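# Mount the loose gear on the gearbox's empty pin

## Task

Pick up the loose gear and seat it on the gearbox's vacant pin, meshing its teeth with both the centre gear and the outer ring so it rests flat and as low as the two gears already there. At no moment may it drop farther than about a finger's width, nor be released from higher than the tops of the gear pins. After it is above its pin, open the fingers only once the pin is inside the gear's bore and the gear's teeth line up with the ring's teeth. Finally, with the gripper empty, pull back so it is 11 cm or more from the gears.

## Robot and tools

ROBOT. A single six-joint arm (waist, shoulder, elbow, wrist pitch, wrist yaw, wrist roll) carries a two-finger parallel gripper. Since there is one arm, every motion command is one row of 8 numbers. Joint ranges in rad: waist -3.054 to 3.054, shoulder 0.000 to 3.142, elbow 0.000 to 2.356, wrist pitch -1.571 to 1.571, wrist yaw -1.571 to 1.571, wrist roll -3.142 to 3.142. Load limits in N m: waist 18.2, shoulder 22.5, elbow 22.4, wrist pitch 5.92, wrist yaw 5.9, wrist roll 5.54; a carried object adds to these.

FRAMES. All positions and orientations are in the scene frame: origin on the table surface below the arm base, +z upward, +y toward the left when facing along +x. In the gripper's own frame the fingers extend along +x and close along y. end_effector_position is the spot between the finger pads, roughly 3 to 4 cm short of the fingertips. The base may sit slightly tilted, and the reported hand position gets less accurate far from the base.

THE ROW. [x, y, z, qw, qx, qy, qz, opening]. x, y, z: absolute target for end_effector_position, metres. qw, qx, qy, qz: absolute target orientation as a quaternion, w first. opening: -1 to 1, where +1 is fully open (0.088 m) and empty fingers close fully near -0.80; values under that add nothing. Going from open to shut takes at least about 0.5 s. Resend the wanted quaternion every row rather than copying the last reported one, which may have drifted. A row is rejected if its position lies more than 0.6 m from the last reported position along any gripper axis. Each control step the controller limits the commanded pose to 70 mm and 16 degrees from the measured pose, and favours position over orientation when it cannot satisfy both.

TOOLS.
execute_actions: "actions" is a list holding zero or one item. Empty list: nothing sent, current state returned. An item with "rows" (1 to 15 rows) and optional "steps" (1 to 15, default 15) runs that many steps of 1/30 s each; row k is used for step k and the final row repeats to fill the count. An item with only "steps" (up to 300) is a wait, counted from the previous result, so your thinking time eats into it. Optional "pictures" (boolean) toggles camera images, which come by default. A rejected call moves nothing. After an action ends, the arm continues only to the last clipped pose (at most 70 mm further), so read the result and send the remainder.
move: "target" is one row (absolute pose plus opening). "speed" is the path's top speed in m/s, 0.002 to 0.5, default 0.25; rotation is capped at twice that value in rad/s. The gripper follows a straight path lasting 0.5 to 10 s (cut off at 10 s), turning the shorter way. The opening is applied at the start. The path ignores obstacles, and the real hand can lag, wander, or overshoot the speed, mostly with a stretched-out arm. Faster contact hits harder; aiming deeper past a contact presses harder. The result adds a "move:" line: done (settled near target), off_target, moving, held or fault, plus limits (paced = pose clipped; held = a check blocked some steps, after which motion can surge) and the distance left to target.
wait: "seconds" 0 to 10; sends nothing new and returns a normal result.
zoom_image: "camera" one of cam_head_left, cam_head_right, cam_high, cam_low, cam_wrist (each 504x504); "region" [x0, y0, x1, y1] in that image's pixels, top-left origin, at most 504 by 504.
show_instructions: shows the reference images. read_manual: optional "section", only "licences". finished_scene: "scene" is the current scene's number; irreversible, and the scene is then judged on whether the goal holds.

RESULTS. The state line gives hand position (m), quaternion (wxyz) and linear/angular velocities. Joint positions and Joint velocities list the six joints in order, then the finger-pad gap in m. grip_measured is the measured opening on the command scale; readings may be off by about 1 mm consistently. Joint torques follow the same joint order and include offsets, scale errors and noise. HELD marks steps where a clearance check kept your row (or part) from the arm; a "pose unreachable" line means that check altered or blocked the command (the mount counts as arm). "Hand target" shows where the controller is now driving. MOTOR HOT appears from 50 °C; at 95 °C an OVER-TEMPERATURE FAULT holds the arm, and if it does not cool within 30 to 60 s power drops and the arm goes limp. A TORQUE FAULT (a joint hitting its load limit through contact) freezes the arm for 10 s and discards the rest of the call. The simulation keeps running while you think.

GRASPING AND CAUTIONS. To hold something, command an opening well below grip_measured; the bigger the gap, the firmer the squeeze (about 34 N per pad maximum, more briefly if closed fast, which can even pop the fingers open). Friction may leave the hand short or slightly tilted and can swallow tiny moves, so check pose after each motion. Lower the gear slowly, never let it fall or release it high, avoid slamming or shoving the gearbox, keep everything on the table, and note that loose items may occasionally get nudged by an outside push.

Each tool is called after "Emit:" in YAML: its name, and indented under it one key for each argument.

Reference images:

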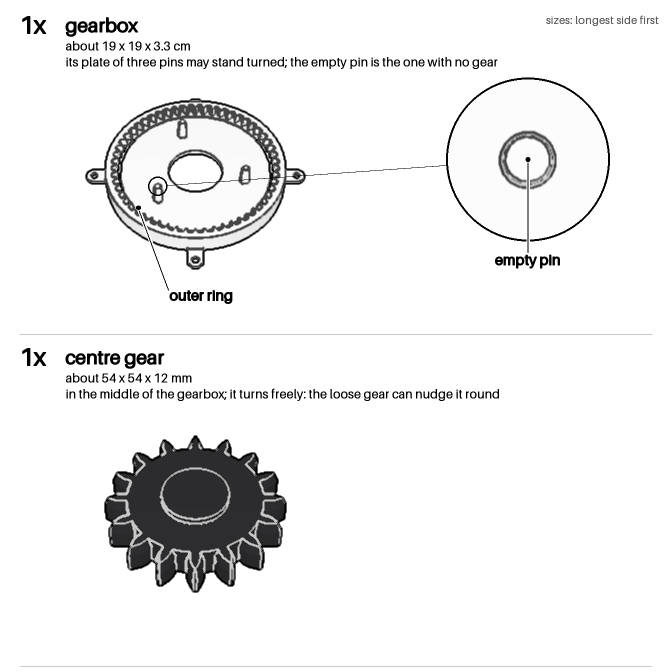

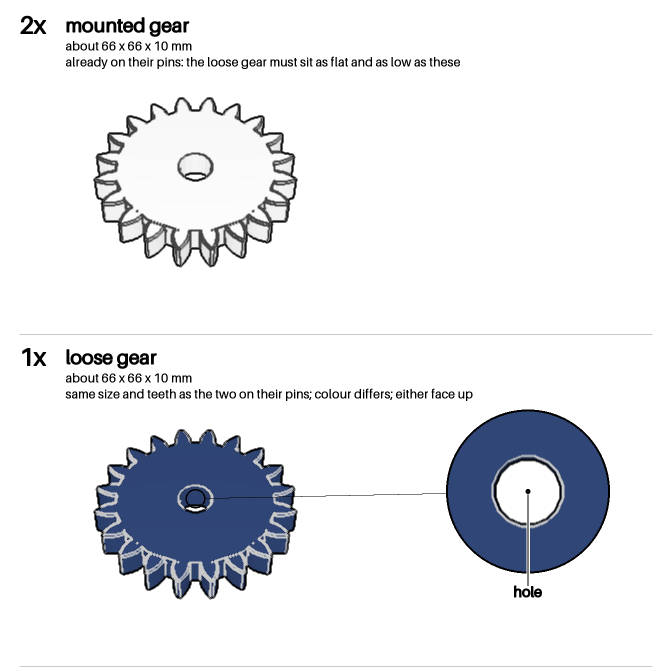

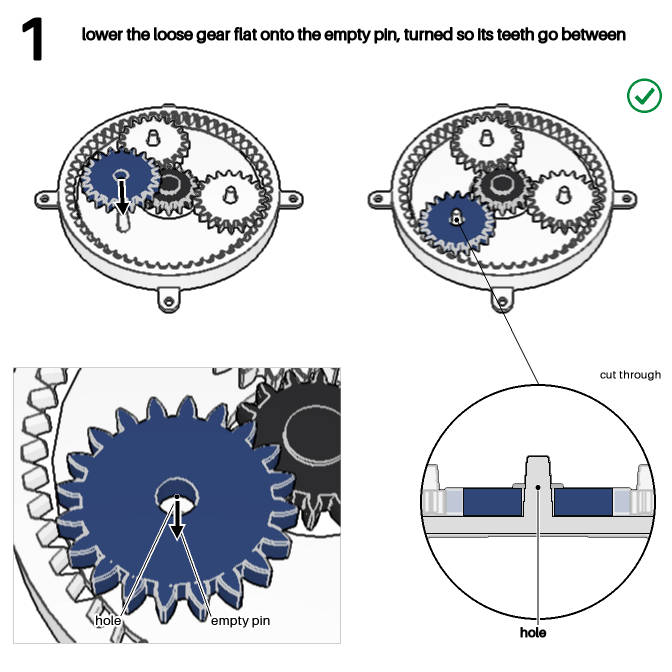

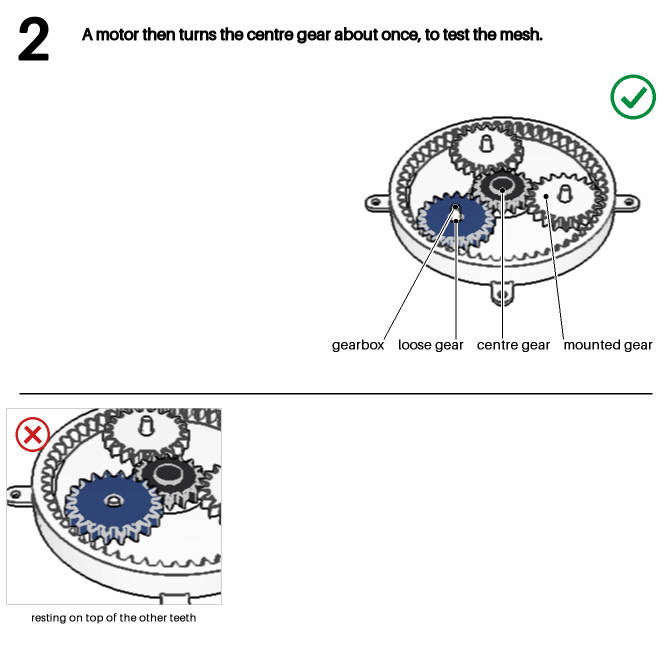

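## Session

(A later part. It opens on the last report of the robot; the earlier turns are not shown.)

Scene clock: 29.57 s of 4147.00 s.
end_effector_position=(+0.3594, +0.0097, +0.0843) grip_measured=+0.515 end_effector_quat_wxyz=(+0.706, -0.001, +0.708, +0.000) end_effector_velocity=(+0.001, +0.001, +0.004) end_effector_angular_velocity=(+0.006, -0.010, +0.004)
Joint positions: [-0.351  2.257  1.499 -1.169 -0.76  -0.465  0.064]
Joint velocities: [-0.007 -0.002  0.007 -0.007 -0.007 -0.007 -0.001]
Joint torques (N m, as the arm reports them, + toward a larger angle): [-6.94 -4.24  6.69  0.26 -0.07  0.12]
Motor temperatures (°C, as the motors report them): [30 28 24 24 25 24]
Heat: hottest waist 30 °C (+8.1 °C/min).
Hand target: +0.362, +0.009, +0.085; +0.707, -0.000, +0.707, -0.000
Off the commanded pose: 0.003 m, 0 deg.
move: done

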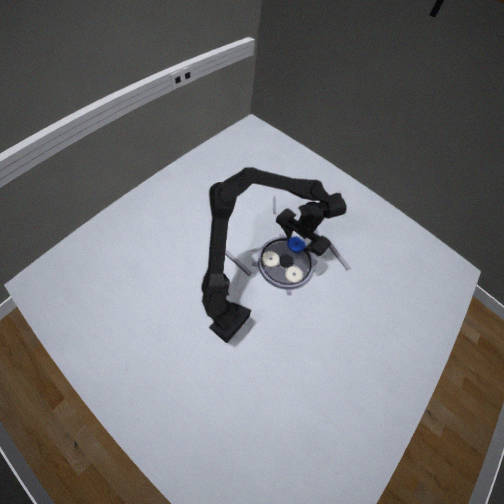

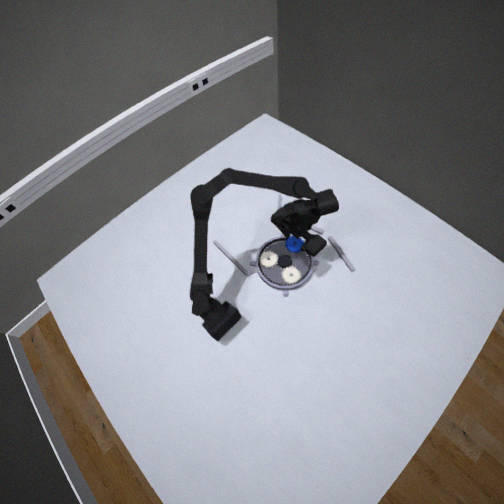

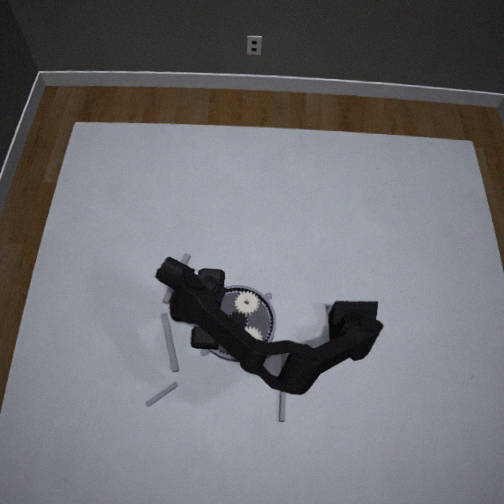

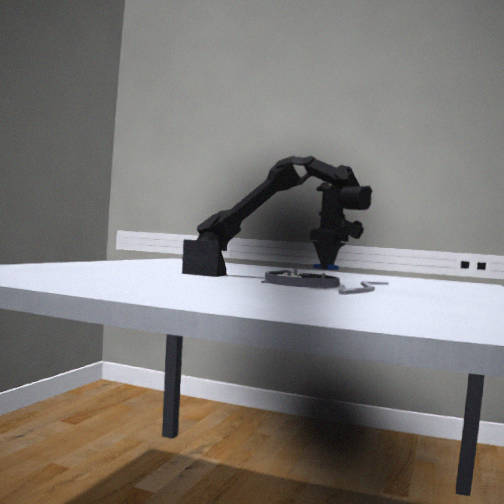

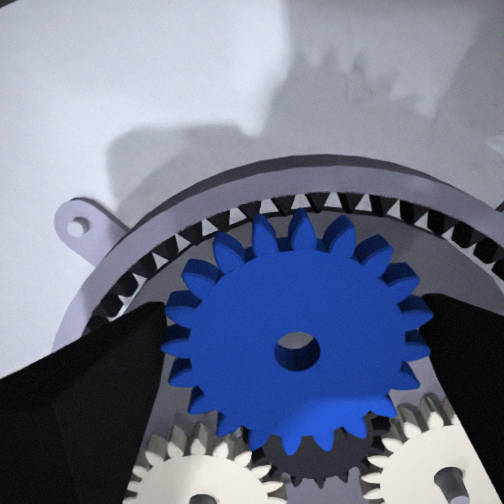

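Descend slowly.

Emit:
move:
  target: [0.362, 0.009, 0.07, 0.707, 0, 0.707, 0, 0.1]
  speed: 0.02

Scene clock: 31.03 s of 4147.00 s.
end_effector_position=(+0.3639, +0.0110, +0.0732) grip_measured=+0.516 end_effector_quat_wxyz=(+0.709, -0.006, +0.705, +0.002) end_effector_velocity=(+0.001, +0.004, -0.000) end_effector_angular_velocity=(+0.018, -0.012, -0.015)
Joint positions: [-0.325  2.258  1.477 -1.108 -0.769 -0.431  0.064]
Joint velocities: [ 0.002 -0.007 -0.007  0.007 -0.022  0.022 -0.001]
Joint torques (N m, as the arm reports them, + toward a larger angle): [-6.93 -4.23  4.35  0.47 -0.1   0.11]
Motor temperatures (°C, as the motors report them): [30 29 24 24 25 24]
Heat: hottest waist 30 °C (+7.7 °C/min).
Hand target: +0.362, +0.009, +0.070; +0.707, -0.000, +0.707, -0.000
Off the commanded pose: 0.004 m, 1 deg.
move: done

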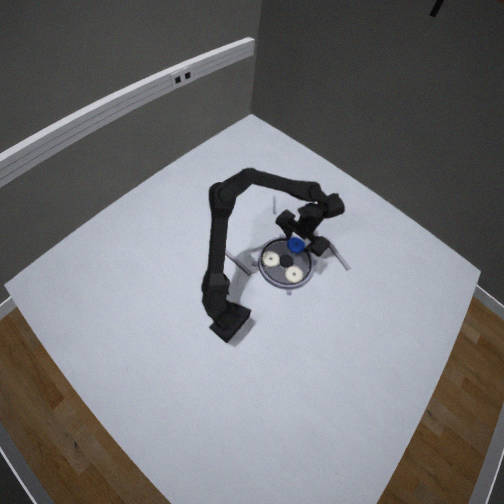

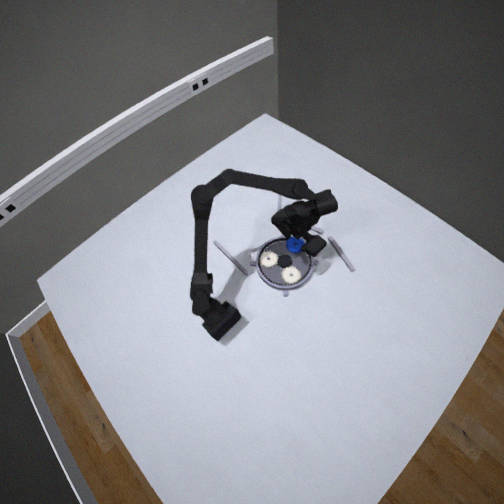

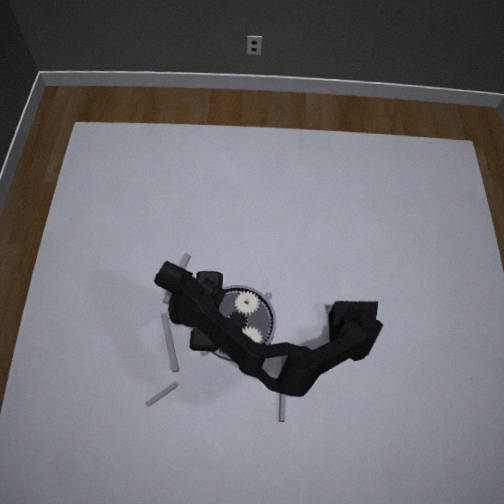

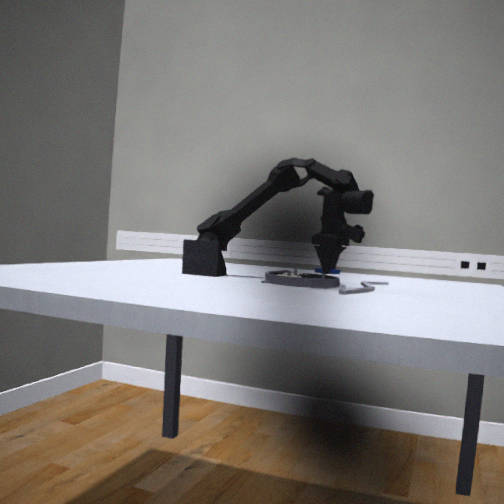

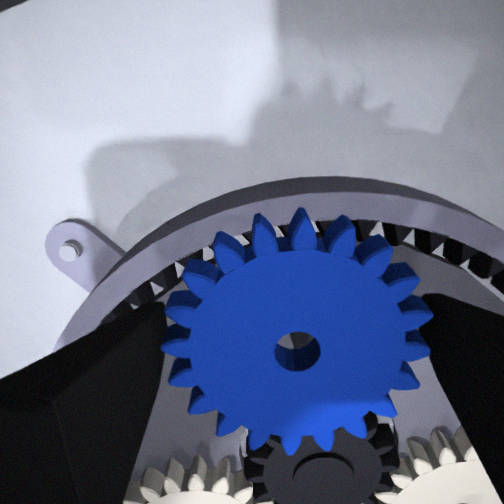

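Emit:
zoom_image:
  camera: "cam_wrist"
  region: [230, 290, 370, 410]

Region (230, 290, 370, 410) of cam_wrist's 504x504 image, scaled by 3.600, with more detail than that image has; it fills the top 432 rows of this view, and the rest is white.

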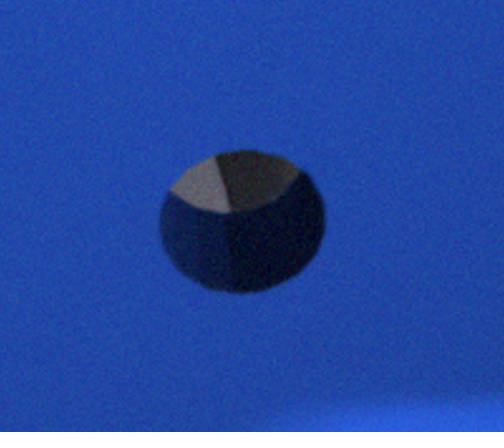

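Emit:
move:
  target: [0.362, 0.003, 0.071, 0.707, 0, 0.707, 0, 0.1]
  speed: 0.02

Emit:
zoom_image:
  camera: "cam_wrist"
  region: [230, 290, 370, 410]

Scene clock: 33.27 s of 4147.00 s.
end_effector_position=(+0.3631, +0.0066, +0.0730) grip_measured=+0.515 end_effector_quat_wxyz=(+0.709, -0.003, +0.705, +0.002) end_effector_velocity=(-0.004, +0.001, -0.000) end_effector_angular_velocity=(+0.015, +0.013, -0.028)
Joint positions: [-0.334  2.269  1.477 -1.107 -0.771 -0.438  0.064]
Joint velocities: [-0.002  0.002 -0.002 -0.022 -0.007  0.007 -0.002]
Joint torques (N m, as the arm reports them, + toward a larger angle): [-7.11 -3.93  5.33  0.23  0.06 -0.11]
Motor temperatures (°C, as the motors report them): [31 29 24 24 25 24]
Heat: hottest waist 31 °C (+9.0 °C/min).
Hand target: +0.362, +0.003, +0.071; +0.707, +0.000, +0.707, +0.000
Off the commanded pose: 0.004 m, 1 deg.
move: done

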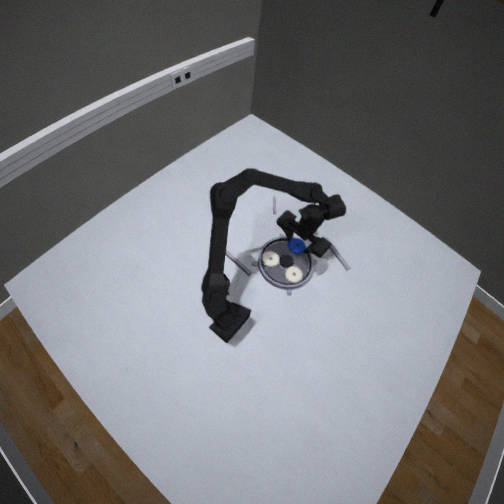

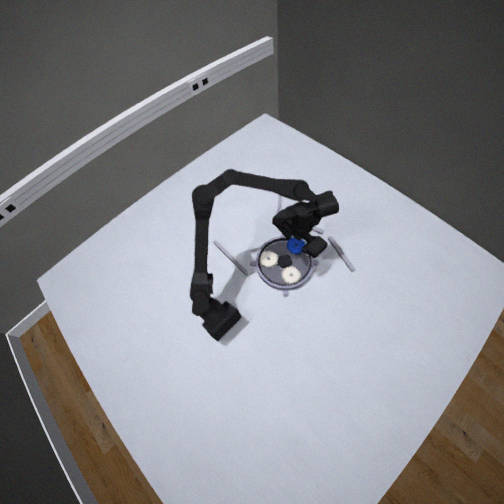

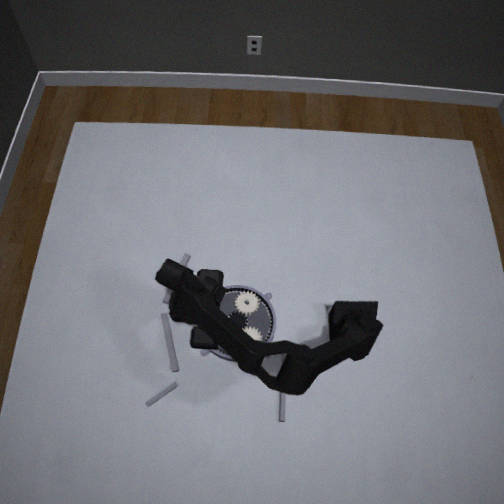

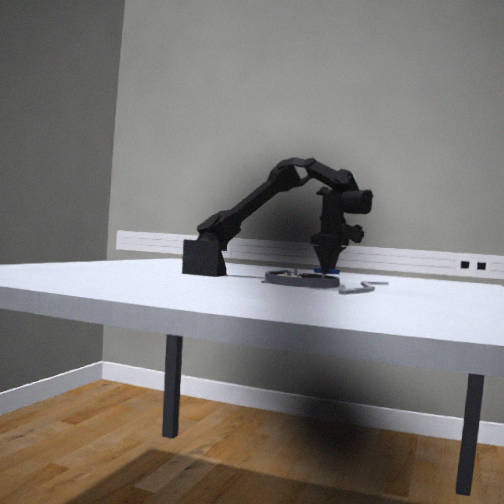

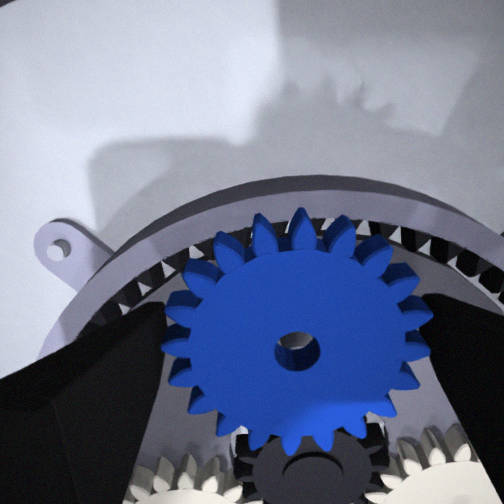

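Region (230, 290, 370, 410) of cam_wrist's 504x504 image, scaled by 3.600, with more detail than that image has; it fills the top 432 rows of this view, and the rest is white.

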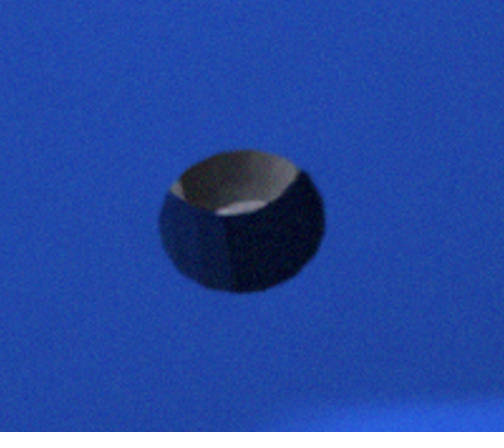

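Emit:
move:
  target: [0.362, 0.003, 0.062, 0.707, 0, 0.707, 0, 0.1]
  speed: 0.01

Emit:
zoom_image:
  camera: "cam_wrist"
  region: [230, 290, 370, 410]

Scene clock: 35.93 s of 4147.00 s.
end_effector_position=(+0.3642, +0.0018, +0.0720) grip_measured=+0.515 end_effector_quat_wxyz=(+0.714, -0.003, +0.700, -0.003) end_effector_velocity=(-0.001, -0.002, +0.000) end_effector_angular_velocity=(+0.007, -0.007, +0.001)
Joint positions: [-0.339  2.271  1.466 -1.078 -0.767 -0.424  0.064]
Joint velocities: [-0.007  0.002 -0.007  0.007 -0.007 -0.007  0.004]
Joint torques (N m, as the arm reports them, + toward a larger angle): [-5.29 -3.83  3.75  1.   -0.2   0.07]
Motor temperatures (°C, as the motors report them): [31 29 24 24 25 24]
Heat: hottest waist 31 °C (+8.3 °C/min).
Hand target: +0.362, +0.003, +0.062; +0.707, -0.000, +0.707, -0.000
Off the commanded pose: 0.010 m, 1 deg.
move: off_target

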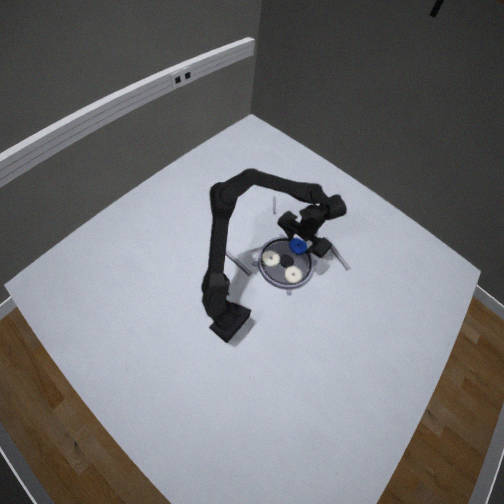

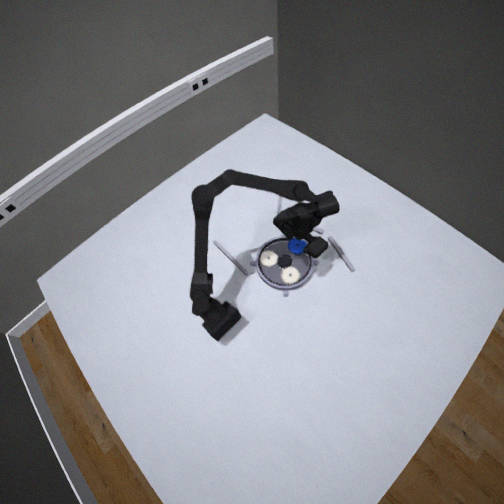

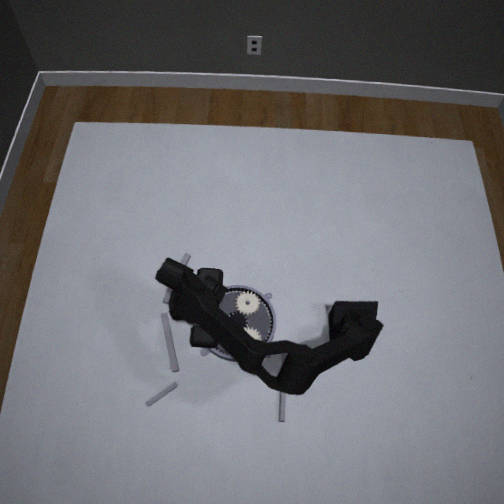

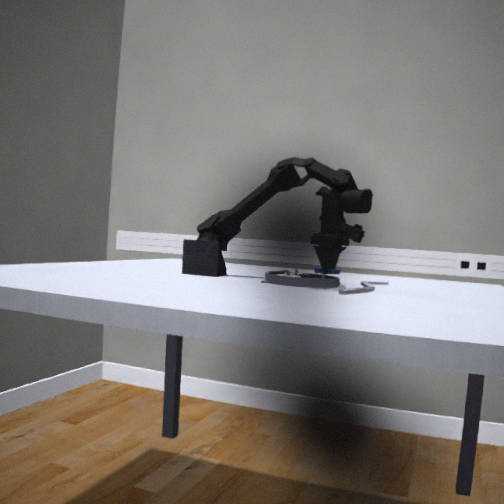

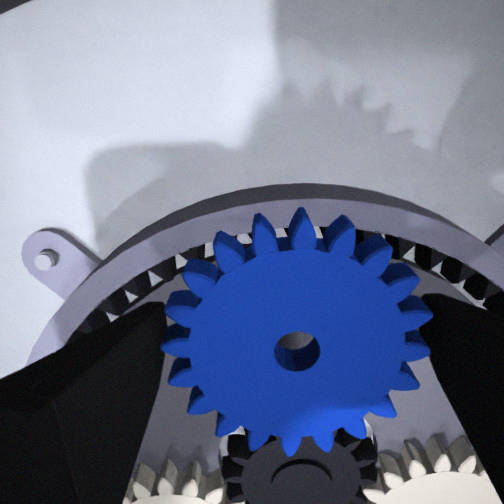

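Region (230, 290, 370, 410) of cam_wrist's 504x504 image, scaled by 3.600, with more detail than that image has; it fills the top 432 rows of this view, and the rest is white.

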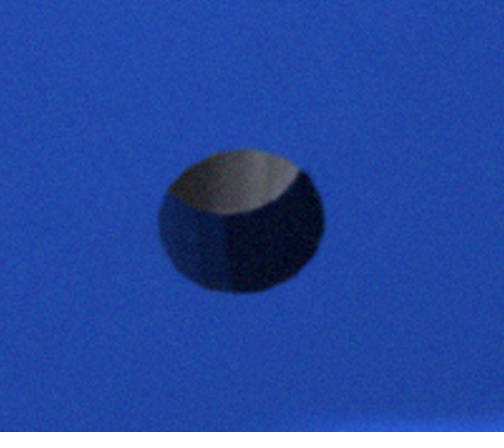

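Emit:
move:
  target: [0.356, 0.005, 0.073, 0.707, 0, 0.707, 0, 0.1]
  speed: 0.01

Emit:
zoom_image:
  camera: "cam_wrist"
  region: [230, 290, 370, 410]

Scene clock: 38.37 s of 4147.00 s.
end_effector_position=(+0.3585, +0.0028, +0.0729) grip_measured=+0.515 end_effector_quat_wxyz=(+0.708, -0.000, +0.706, -0.001) end_effector_velocity=(-0.003, +0.002, -0.001) end_effector_angular_velocity=(+0.010, +0.007, +0.001)
Joint positions: [-0.343  2.267  1.46  -1.103 -0.765 -0.445  0.064]
Joint velocities: [ 0.002 -0.002 -0.007 -0.007 -0.007 -0.007  0.001]
Joint torques (N m, as the arm reports them, + toward a larger angle): [-6.68 -5.79  4.06 -0.01 -0.04 -0.08]
Motor temperatures (°C, as the motors report them): [31 29 24 24 25 24]
Heat: hottest waist 31 °C (+7.8 °C/min).
Hand target: +0.356, +0.005, +0.073; +0.707, +0.000, +0.707, +0.000
Off the commanded pose: 0.003 m, 0 deg.
move: done

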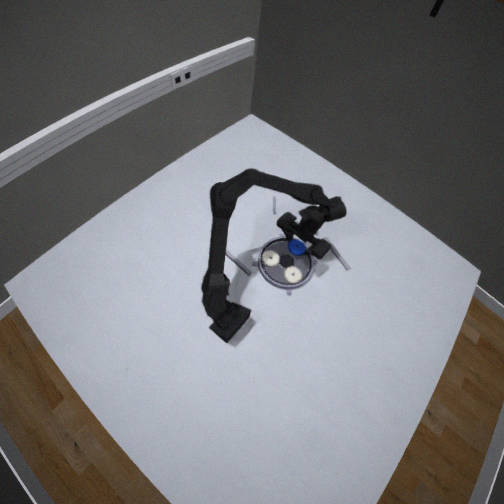

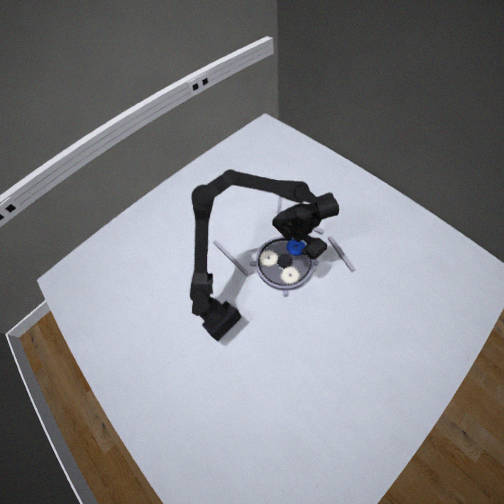

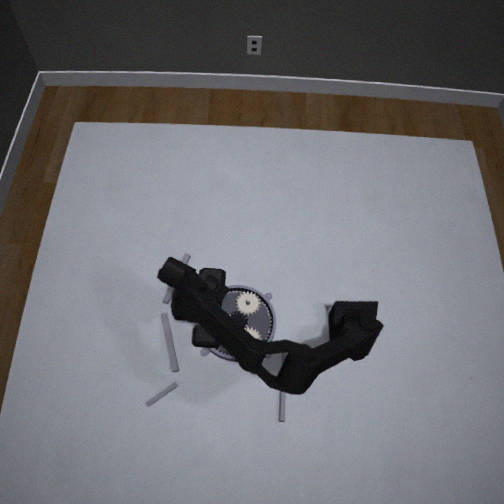

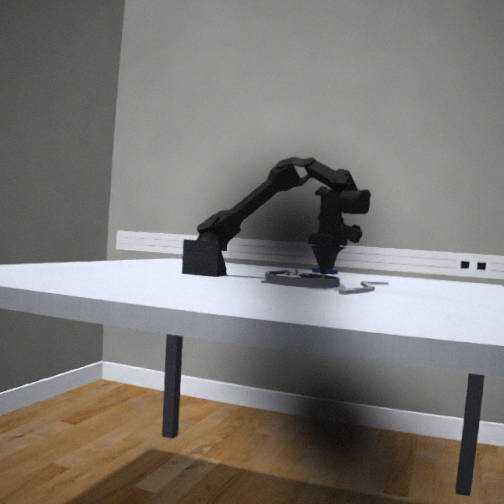

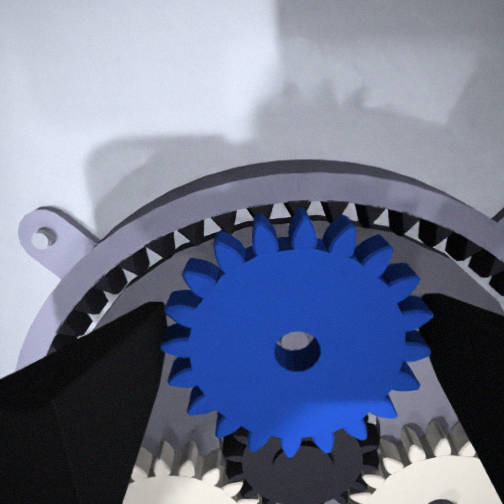

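Region (230, 290, 370, 410) of cam_wrist's 504x504 image, scaled by 3.600, with more detail than that image has; it fills the top 432 rows of this view, and the rest is white.

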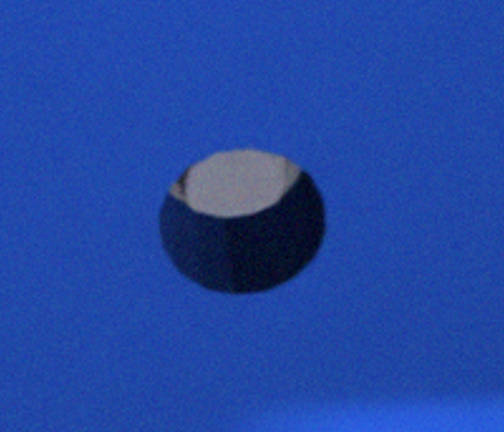

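Pin top visible. Descend.

Emit:
move:
  target: [0.356, 0.005, 0.06, 0.707, 0, 0.707, 0, 0.1]
  speed: 0.01

Scene clock: 40.50 s of 4147.00 s.
end_effector_position=(+0.3578, +0.0007, +0.0715) grip_measured=+0.515 end_effector_quat_wxyz=(+0.715, -0.001, +0.699, -0.006) end_effector_velocity=(-0.004, -0.001, -0.000) end_effector_angular_velocity=(-0.003, +0.009, -0.018)
Joint positions: [-0.345  2.252  1.429 -1.061 -0.766 -0.421  0.064]
Joint velocities: [-0.002 -0.002 -0.007 -0.007  0.007  0.007  0.   ]
Joint torques (N m, as the arm reports them, + toward a larger angle): [-4.36 -3.97  3.65  1.12 -0.27  0.1 ]
Motor temperatures (°C, as the motors report them): [32 29 24 24 25 24]
Heat: hottest waist 32 °C (+8.9 °C/min).
Hand target: +0.356, +0.005, +0.060; +0.707, -0.000, +0.707, -0.000
Off the commanded pose: 0.012 m, 1 deg.
move: off_target

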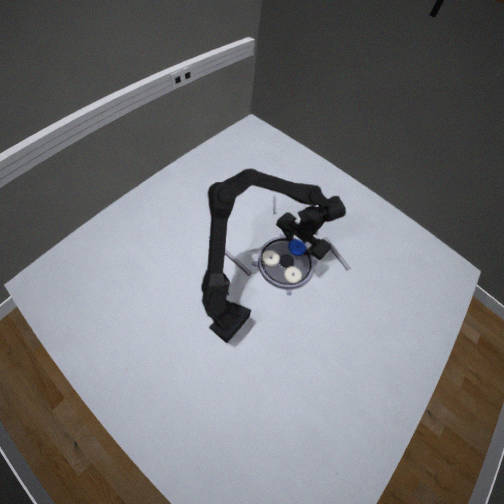

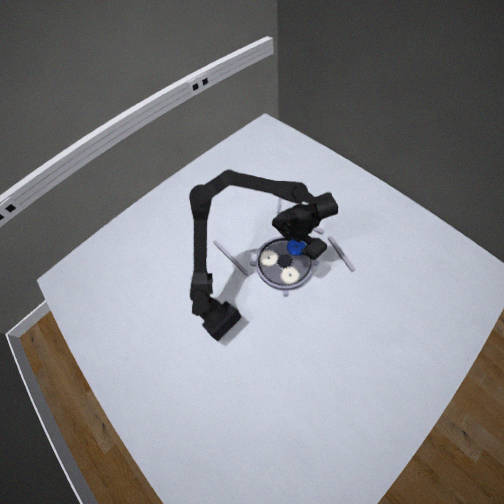

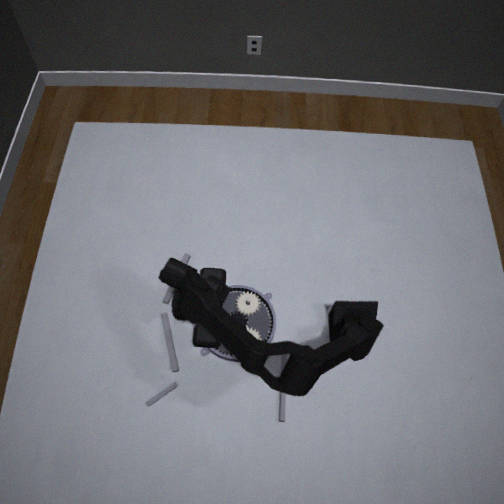

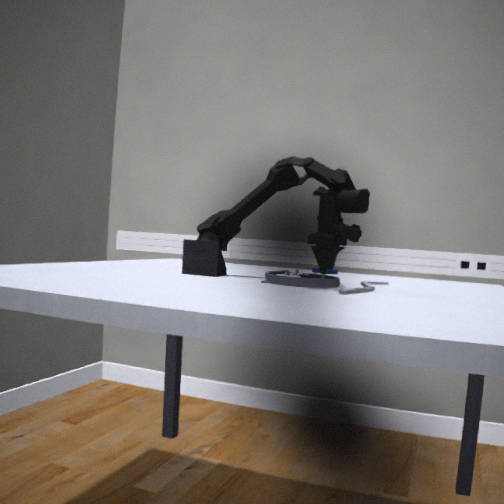

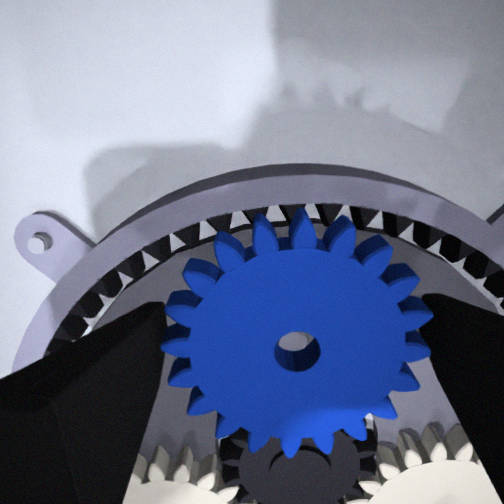

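Emit:
move:
  target: [0.351, 0.006, 0.066, 0.707, 0, 0.707, 0, 0.1]
  speed: 0.005

Emit:
zoom_image:
  camera: "cam_wrist"
  region: [230, 290, 370, 410]

Scene clock: 44.53 s of 4147.00 s.
end_effector_position=(+0.3544, +0.0056, +0.0673) grip_measured=+0.515 end_effector_quat_wxyz=(+0.710, -0.003, +0.704, +0.001) end_effector_velocity=(-0.001, +0.003, -0.000) end_effector_angular_velocity=(+0.009, +0.004, +0.004)
Joint positions: [-0.332  2.245  1.415 -1.063 -0.77  -0.432  0.064]
Joint velocities: [ 0.002 -0.002 -0.002 -0.007 -0.007 -0.007  0.   ]
Joint torques (N m, as the arm reports them, + toward a larger angle): [-6.68 -5.05  4.   -0.08  0.   -0.08]
Motor temperatures (°C, as the motors report them): [32 29 24 24 25 24]
Heat: hottest waist 32 °C (+8.1 °C/min).
Hand target: +0.351, +0.006, +0.066; +0.707, +0.000, +0.707, +0.000
Off the commanded pose: 0.004 m, 1 deg.
move: done

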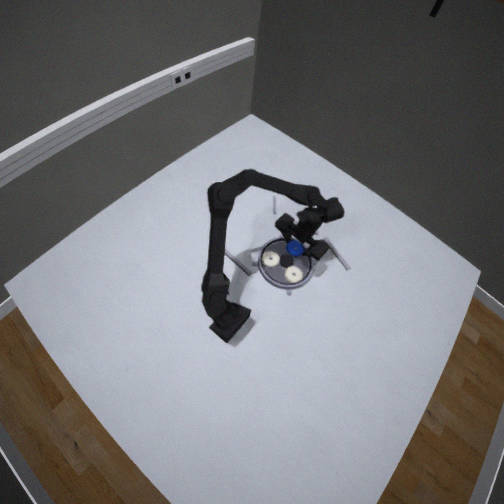

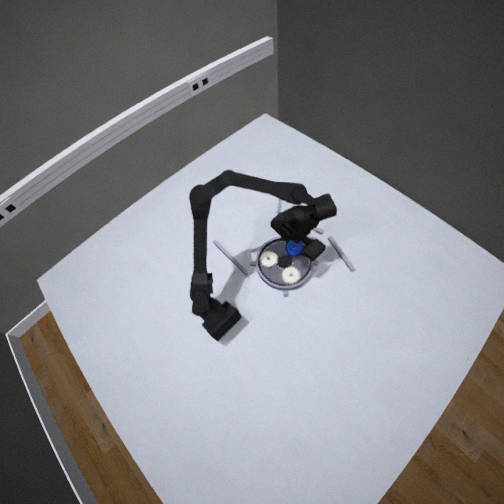

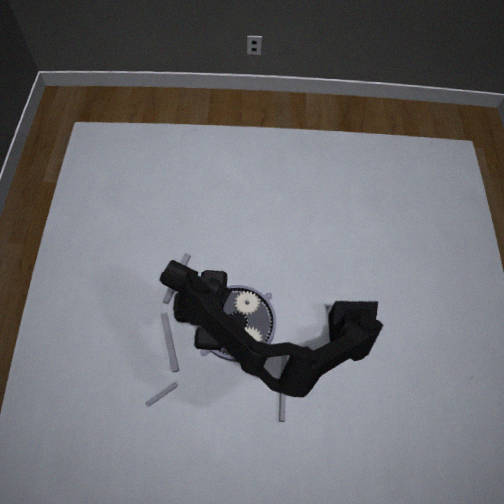

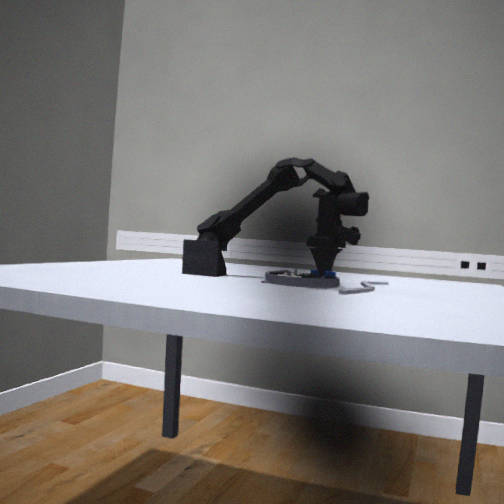

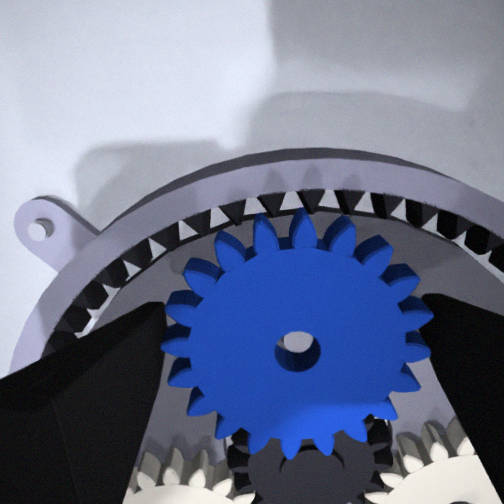

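Region (230, 290, 370, 410) of cam_wrist's 504x504 image, scaled by 3.600, with more detail than that image has; it fills the top 432 rows of this view, and the rest is white.

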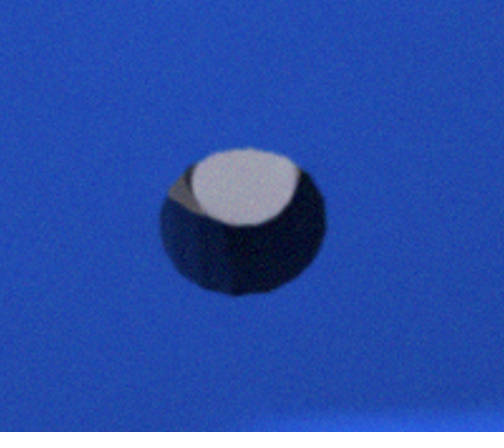

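Entered. Continue down.

Emit:
move:
  target: [0.352, 0.006, 0.05, 0.707, 0, 0.707, 0, 0.1]
  speed: 0.01

Scene clock: 47.37 s of 4147.00 s.
end_effector_position=(+0.3542, +0.0048, +0.0589) grip_measured=+0.515 end_effector_quat_wxyz=(+0.713, -0.002, +0.702, -0.003) end_effector_velocity=(-0.003, +0.001, -0.000) end_effector_angular_velocity=(+0.010, +0.003, -0.017)
Joint positions: [-0.318  2.242  1.383 -1.011 -0.775 -0.399  0.064]
Joint velocities: [-0.002 -0.002 -0.007 -0.007 -0.007  0.007 -0.   ]
Joint torques (N m, as the arm reports them, + toward a larger angle): [-5.21 -3.96  3.52  1.24 -0.15  0.15]
Motor temperatures (°C, as the motors report them): [32 29 24 24 25 24]
Heat: hottest waist 32 °C (+7.6 °C/min).
Hand target: +0.352, +0.006, +0.050; +0.707, -0.000, +0.707, -0.000
Off the commanded pose: 0.009 m, 1 deg.
move: off_target

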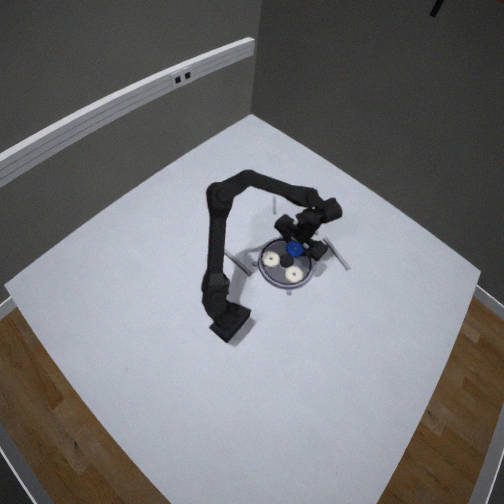

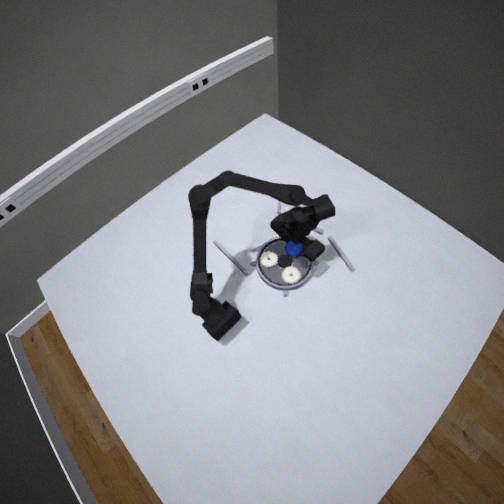

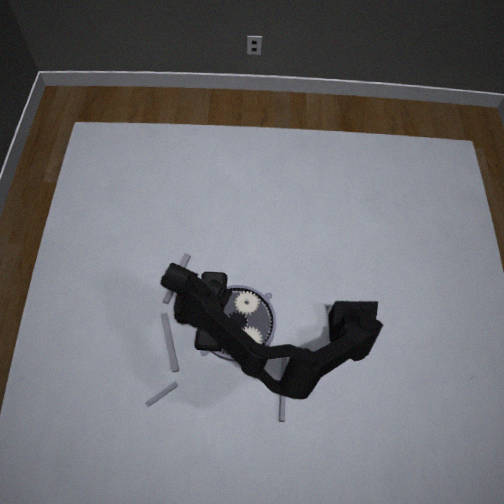

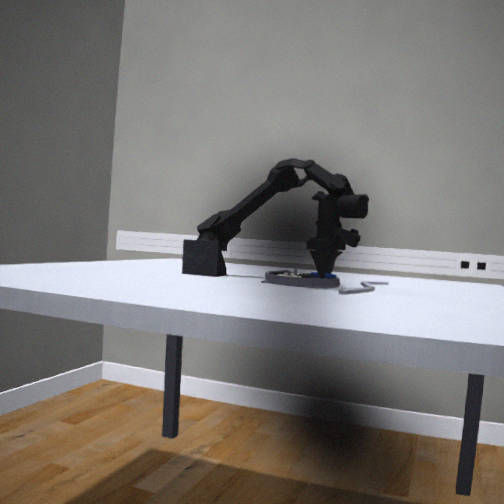

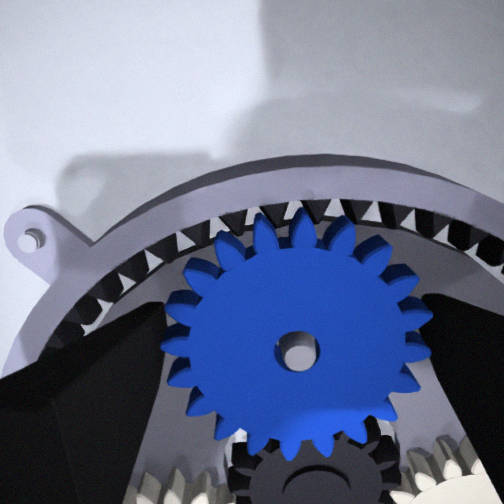

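Emit:
zoom_image:
  camera: "cam_wrist"
  region: [180, 170, 420, 290]

Region (180, 170, 420, 290) of cam_wrist's 504x504 image, scaled by 2.100, with more detail than that image has.

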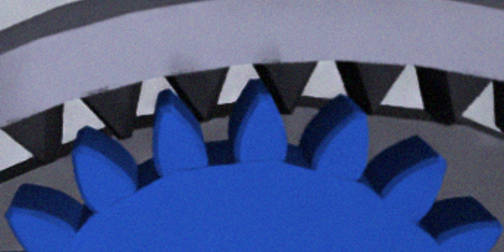

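Emit:
move:
  target: [0.352, 0.006, 0.052, 0.7063, -0.031, 0.7063, 0.031, 0.1]
  speed: 0.01

Scene clock: 54.17 s of 4147.00 s.
end_effector_position=(+0.3553, +0.0062, +0.0561) grip_measured=+0.515 end_effector_quat_wxyz=(+0.711, -0.037, +0.701, +0.030) end_effector_velocity=(-0.000, +0.003, +0.001) end_effector_angular_velocity=(+0.023, -0.005, -0.014)
Joint positions: [-0.308  2.242  1.381 -1.    -0.774 -0.481  0.064]
Joint velocities: [-0.002 -0.002 -0.002 -0.007 -0.022  0.007 -0.   ]
Joint torques (N m, as the arm reports them, + toward a larger angle): [-6.36 -4.06  4.38 -0.13 -0.15 -0.13]
Motor temperatures (°C, as the motors report them): [33 30 24 25 25 24]
Heat: hottest waist 33 °C (+7.8 °C/min).
Hand target: +0.352, +0.006, +0.052; +0.706, -0.031, +0.706, +0.031
Off the commanded pose: 0.005 m, 1 deg.
move: done

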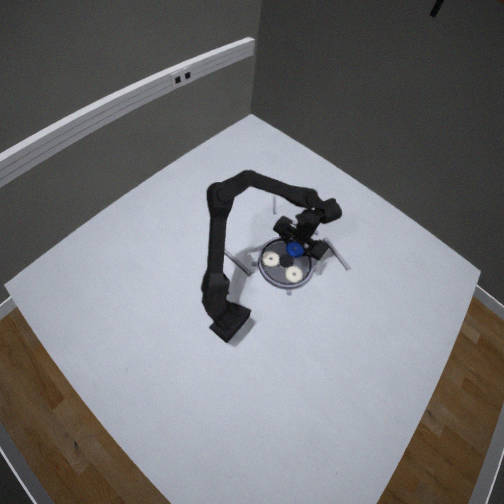

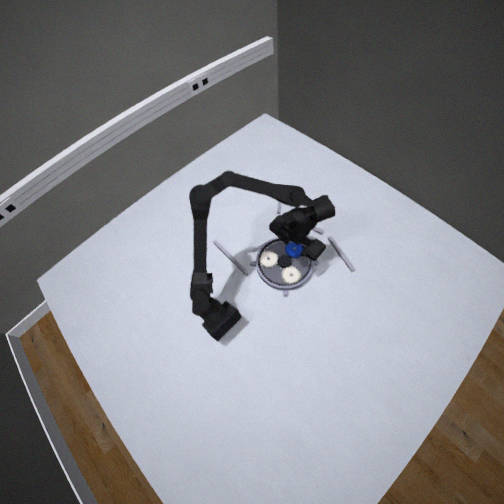

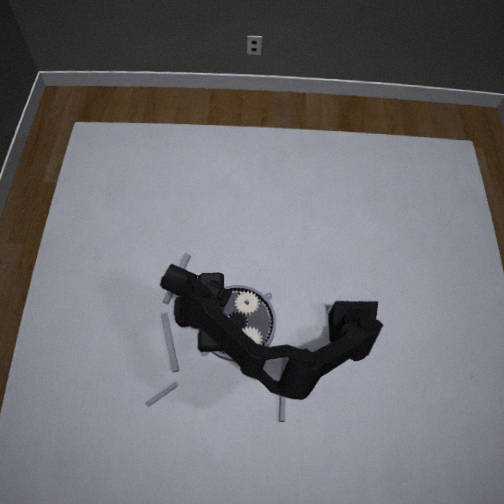

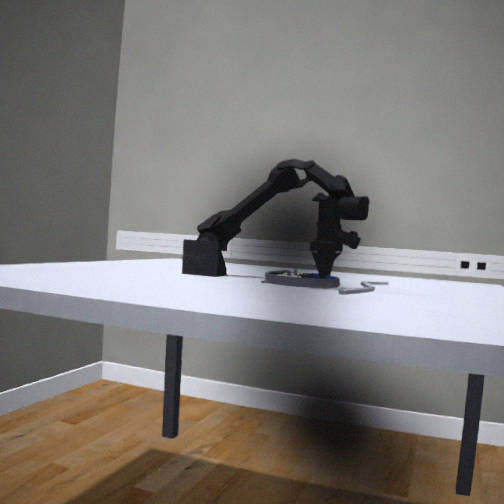

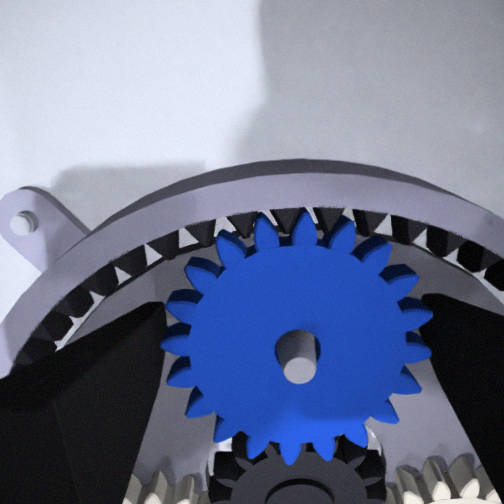

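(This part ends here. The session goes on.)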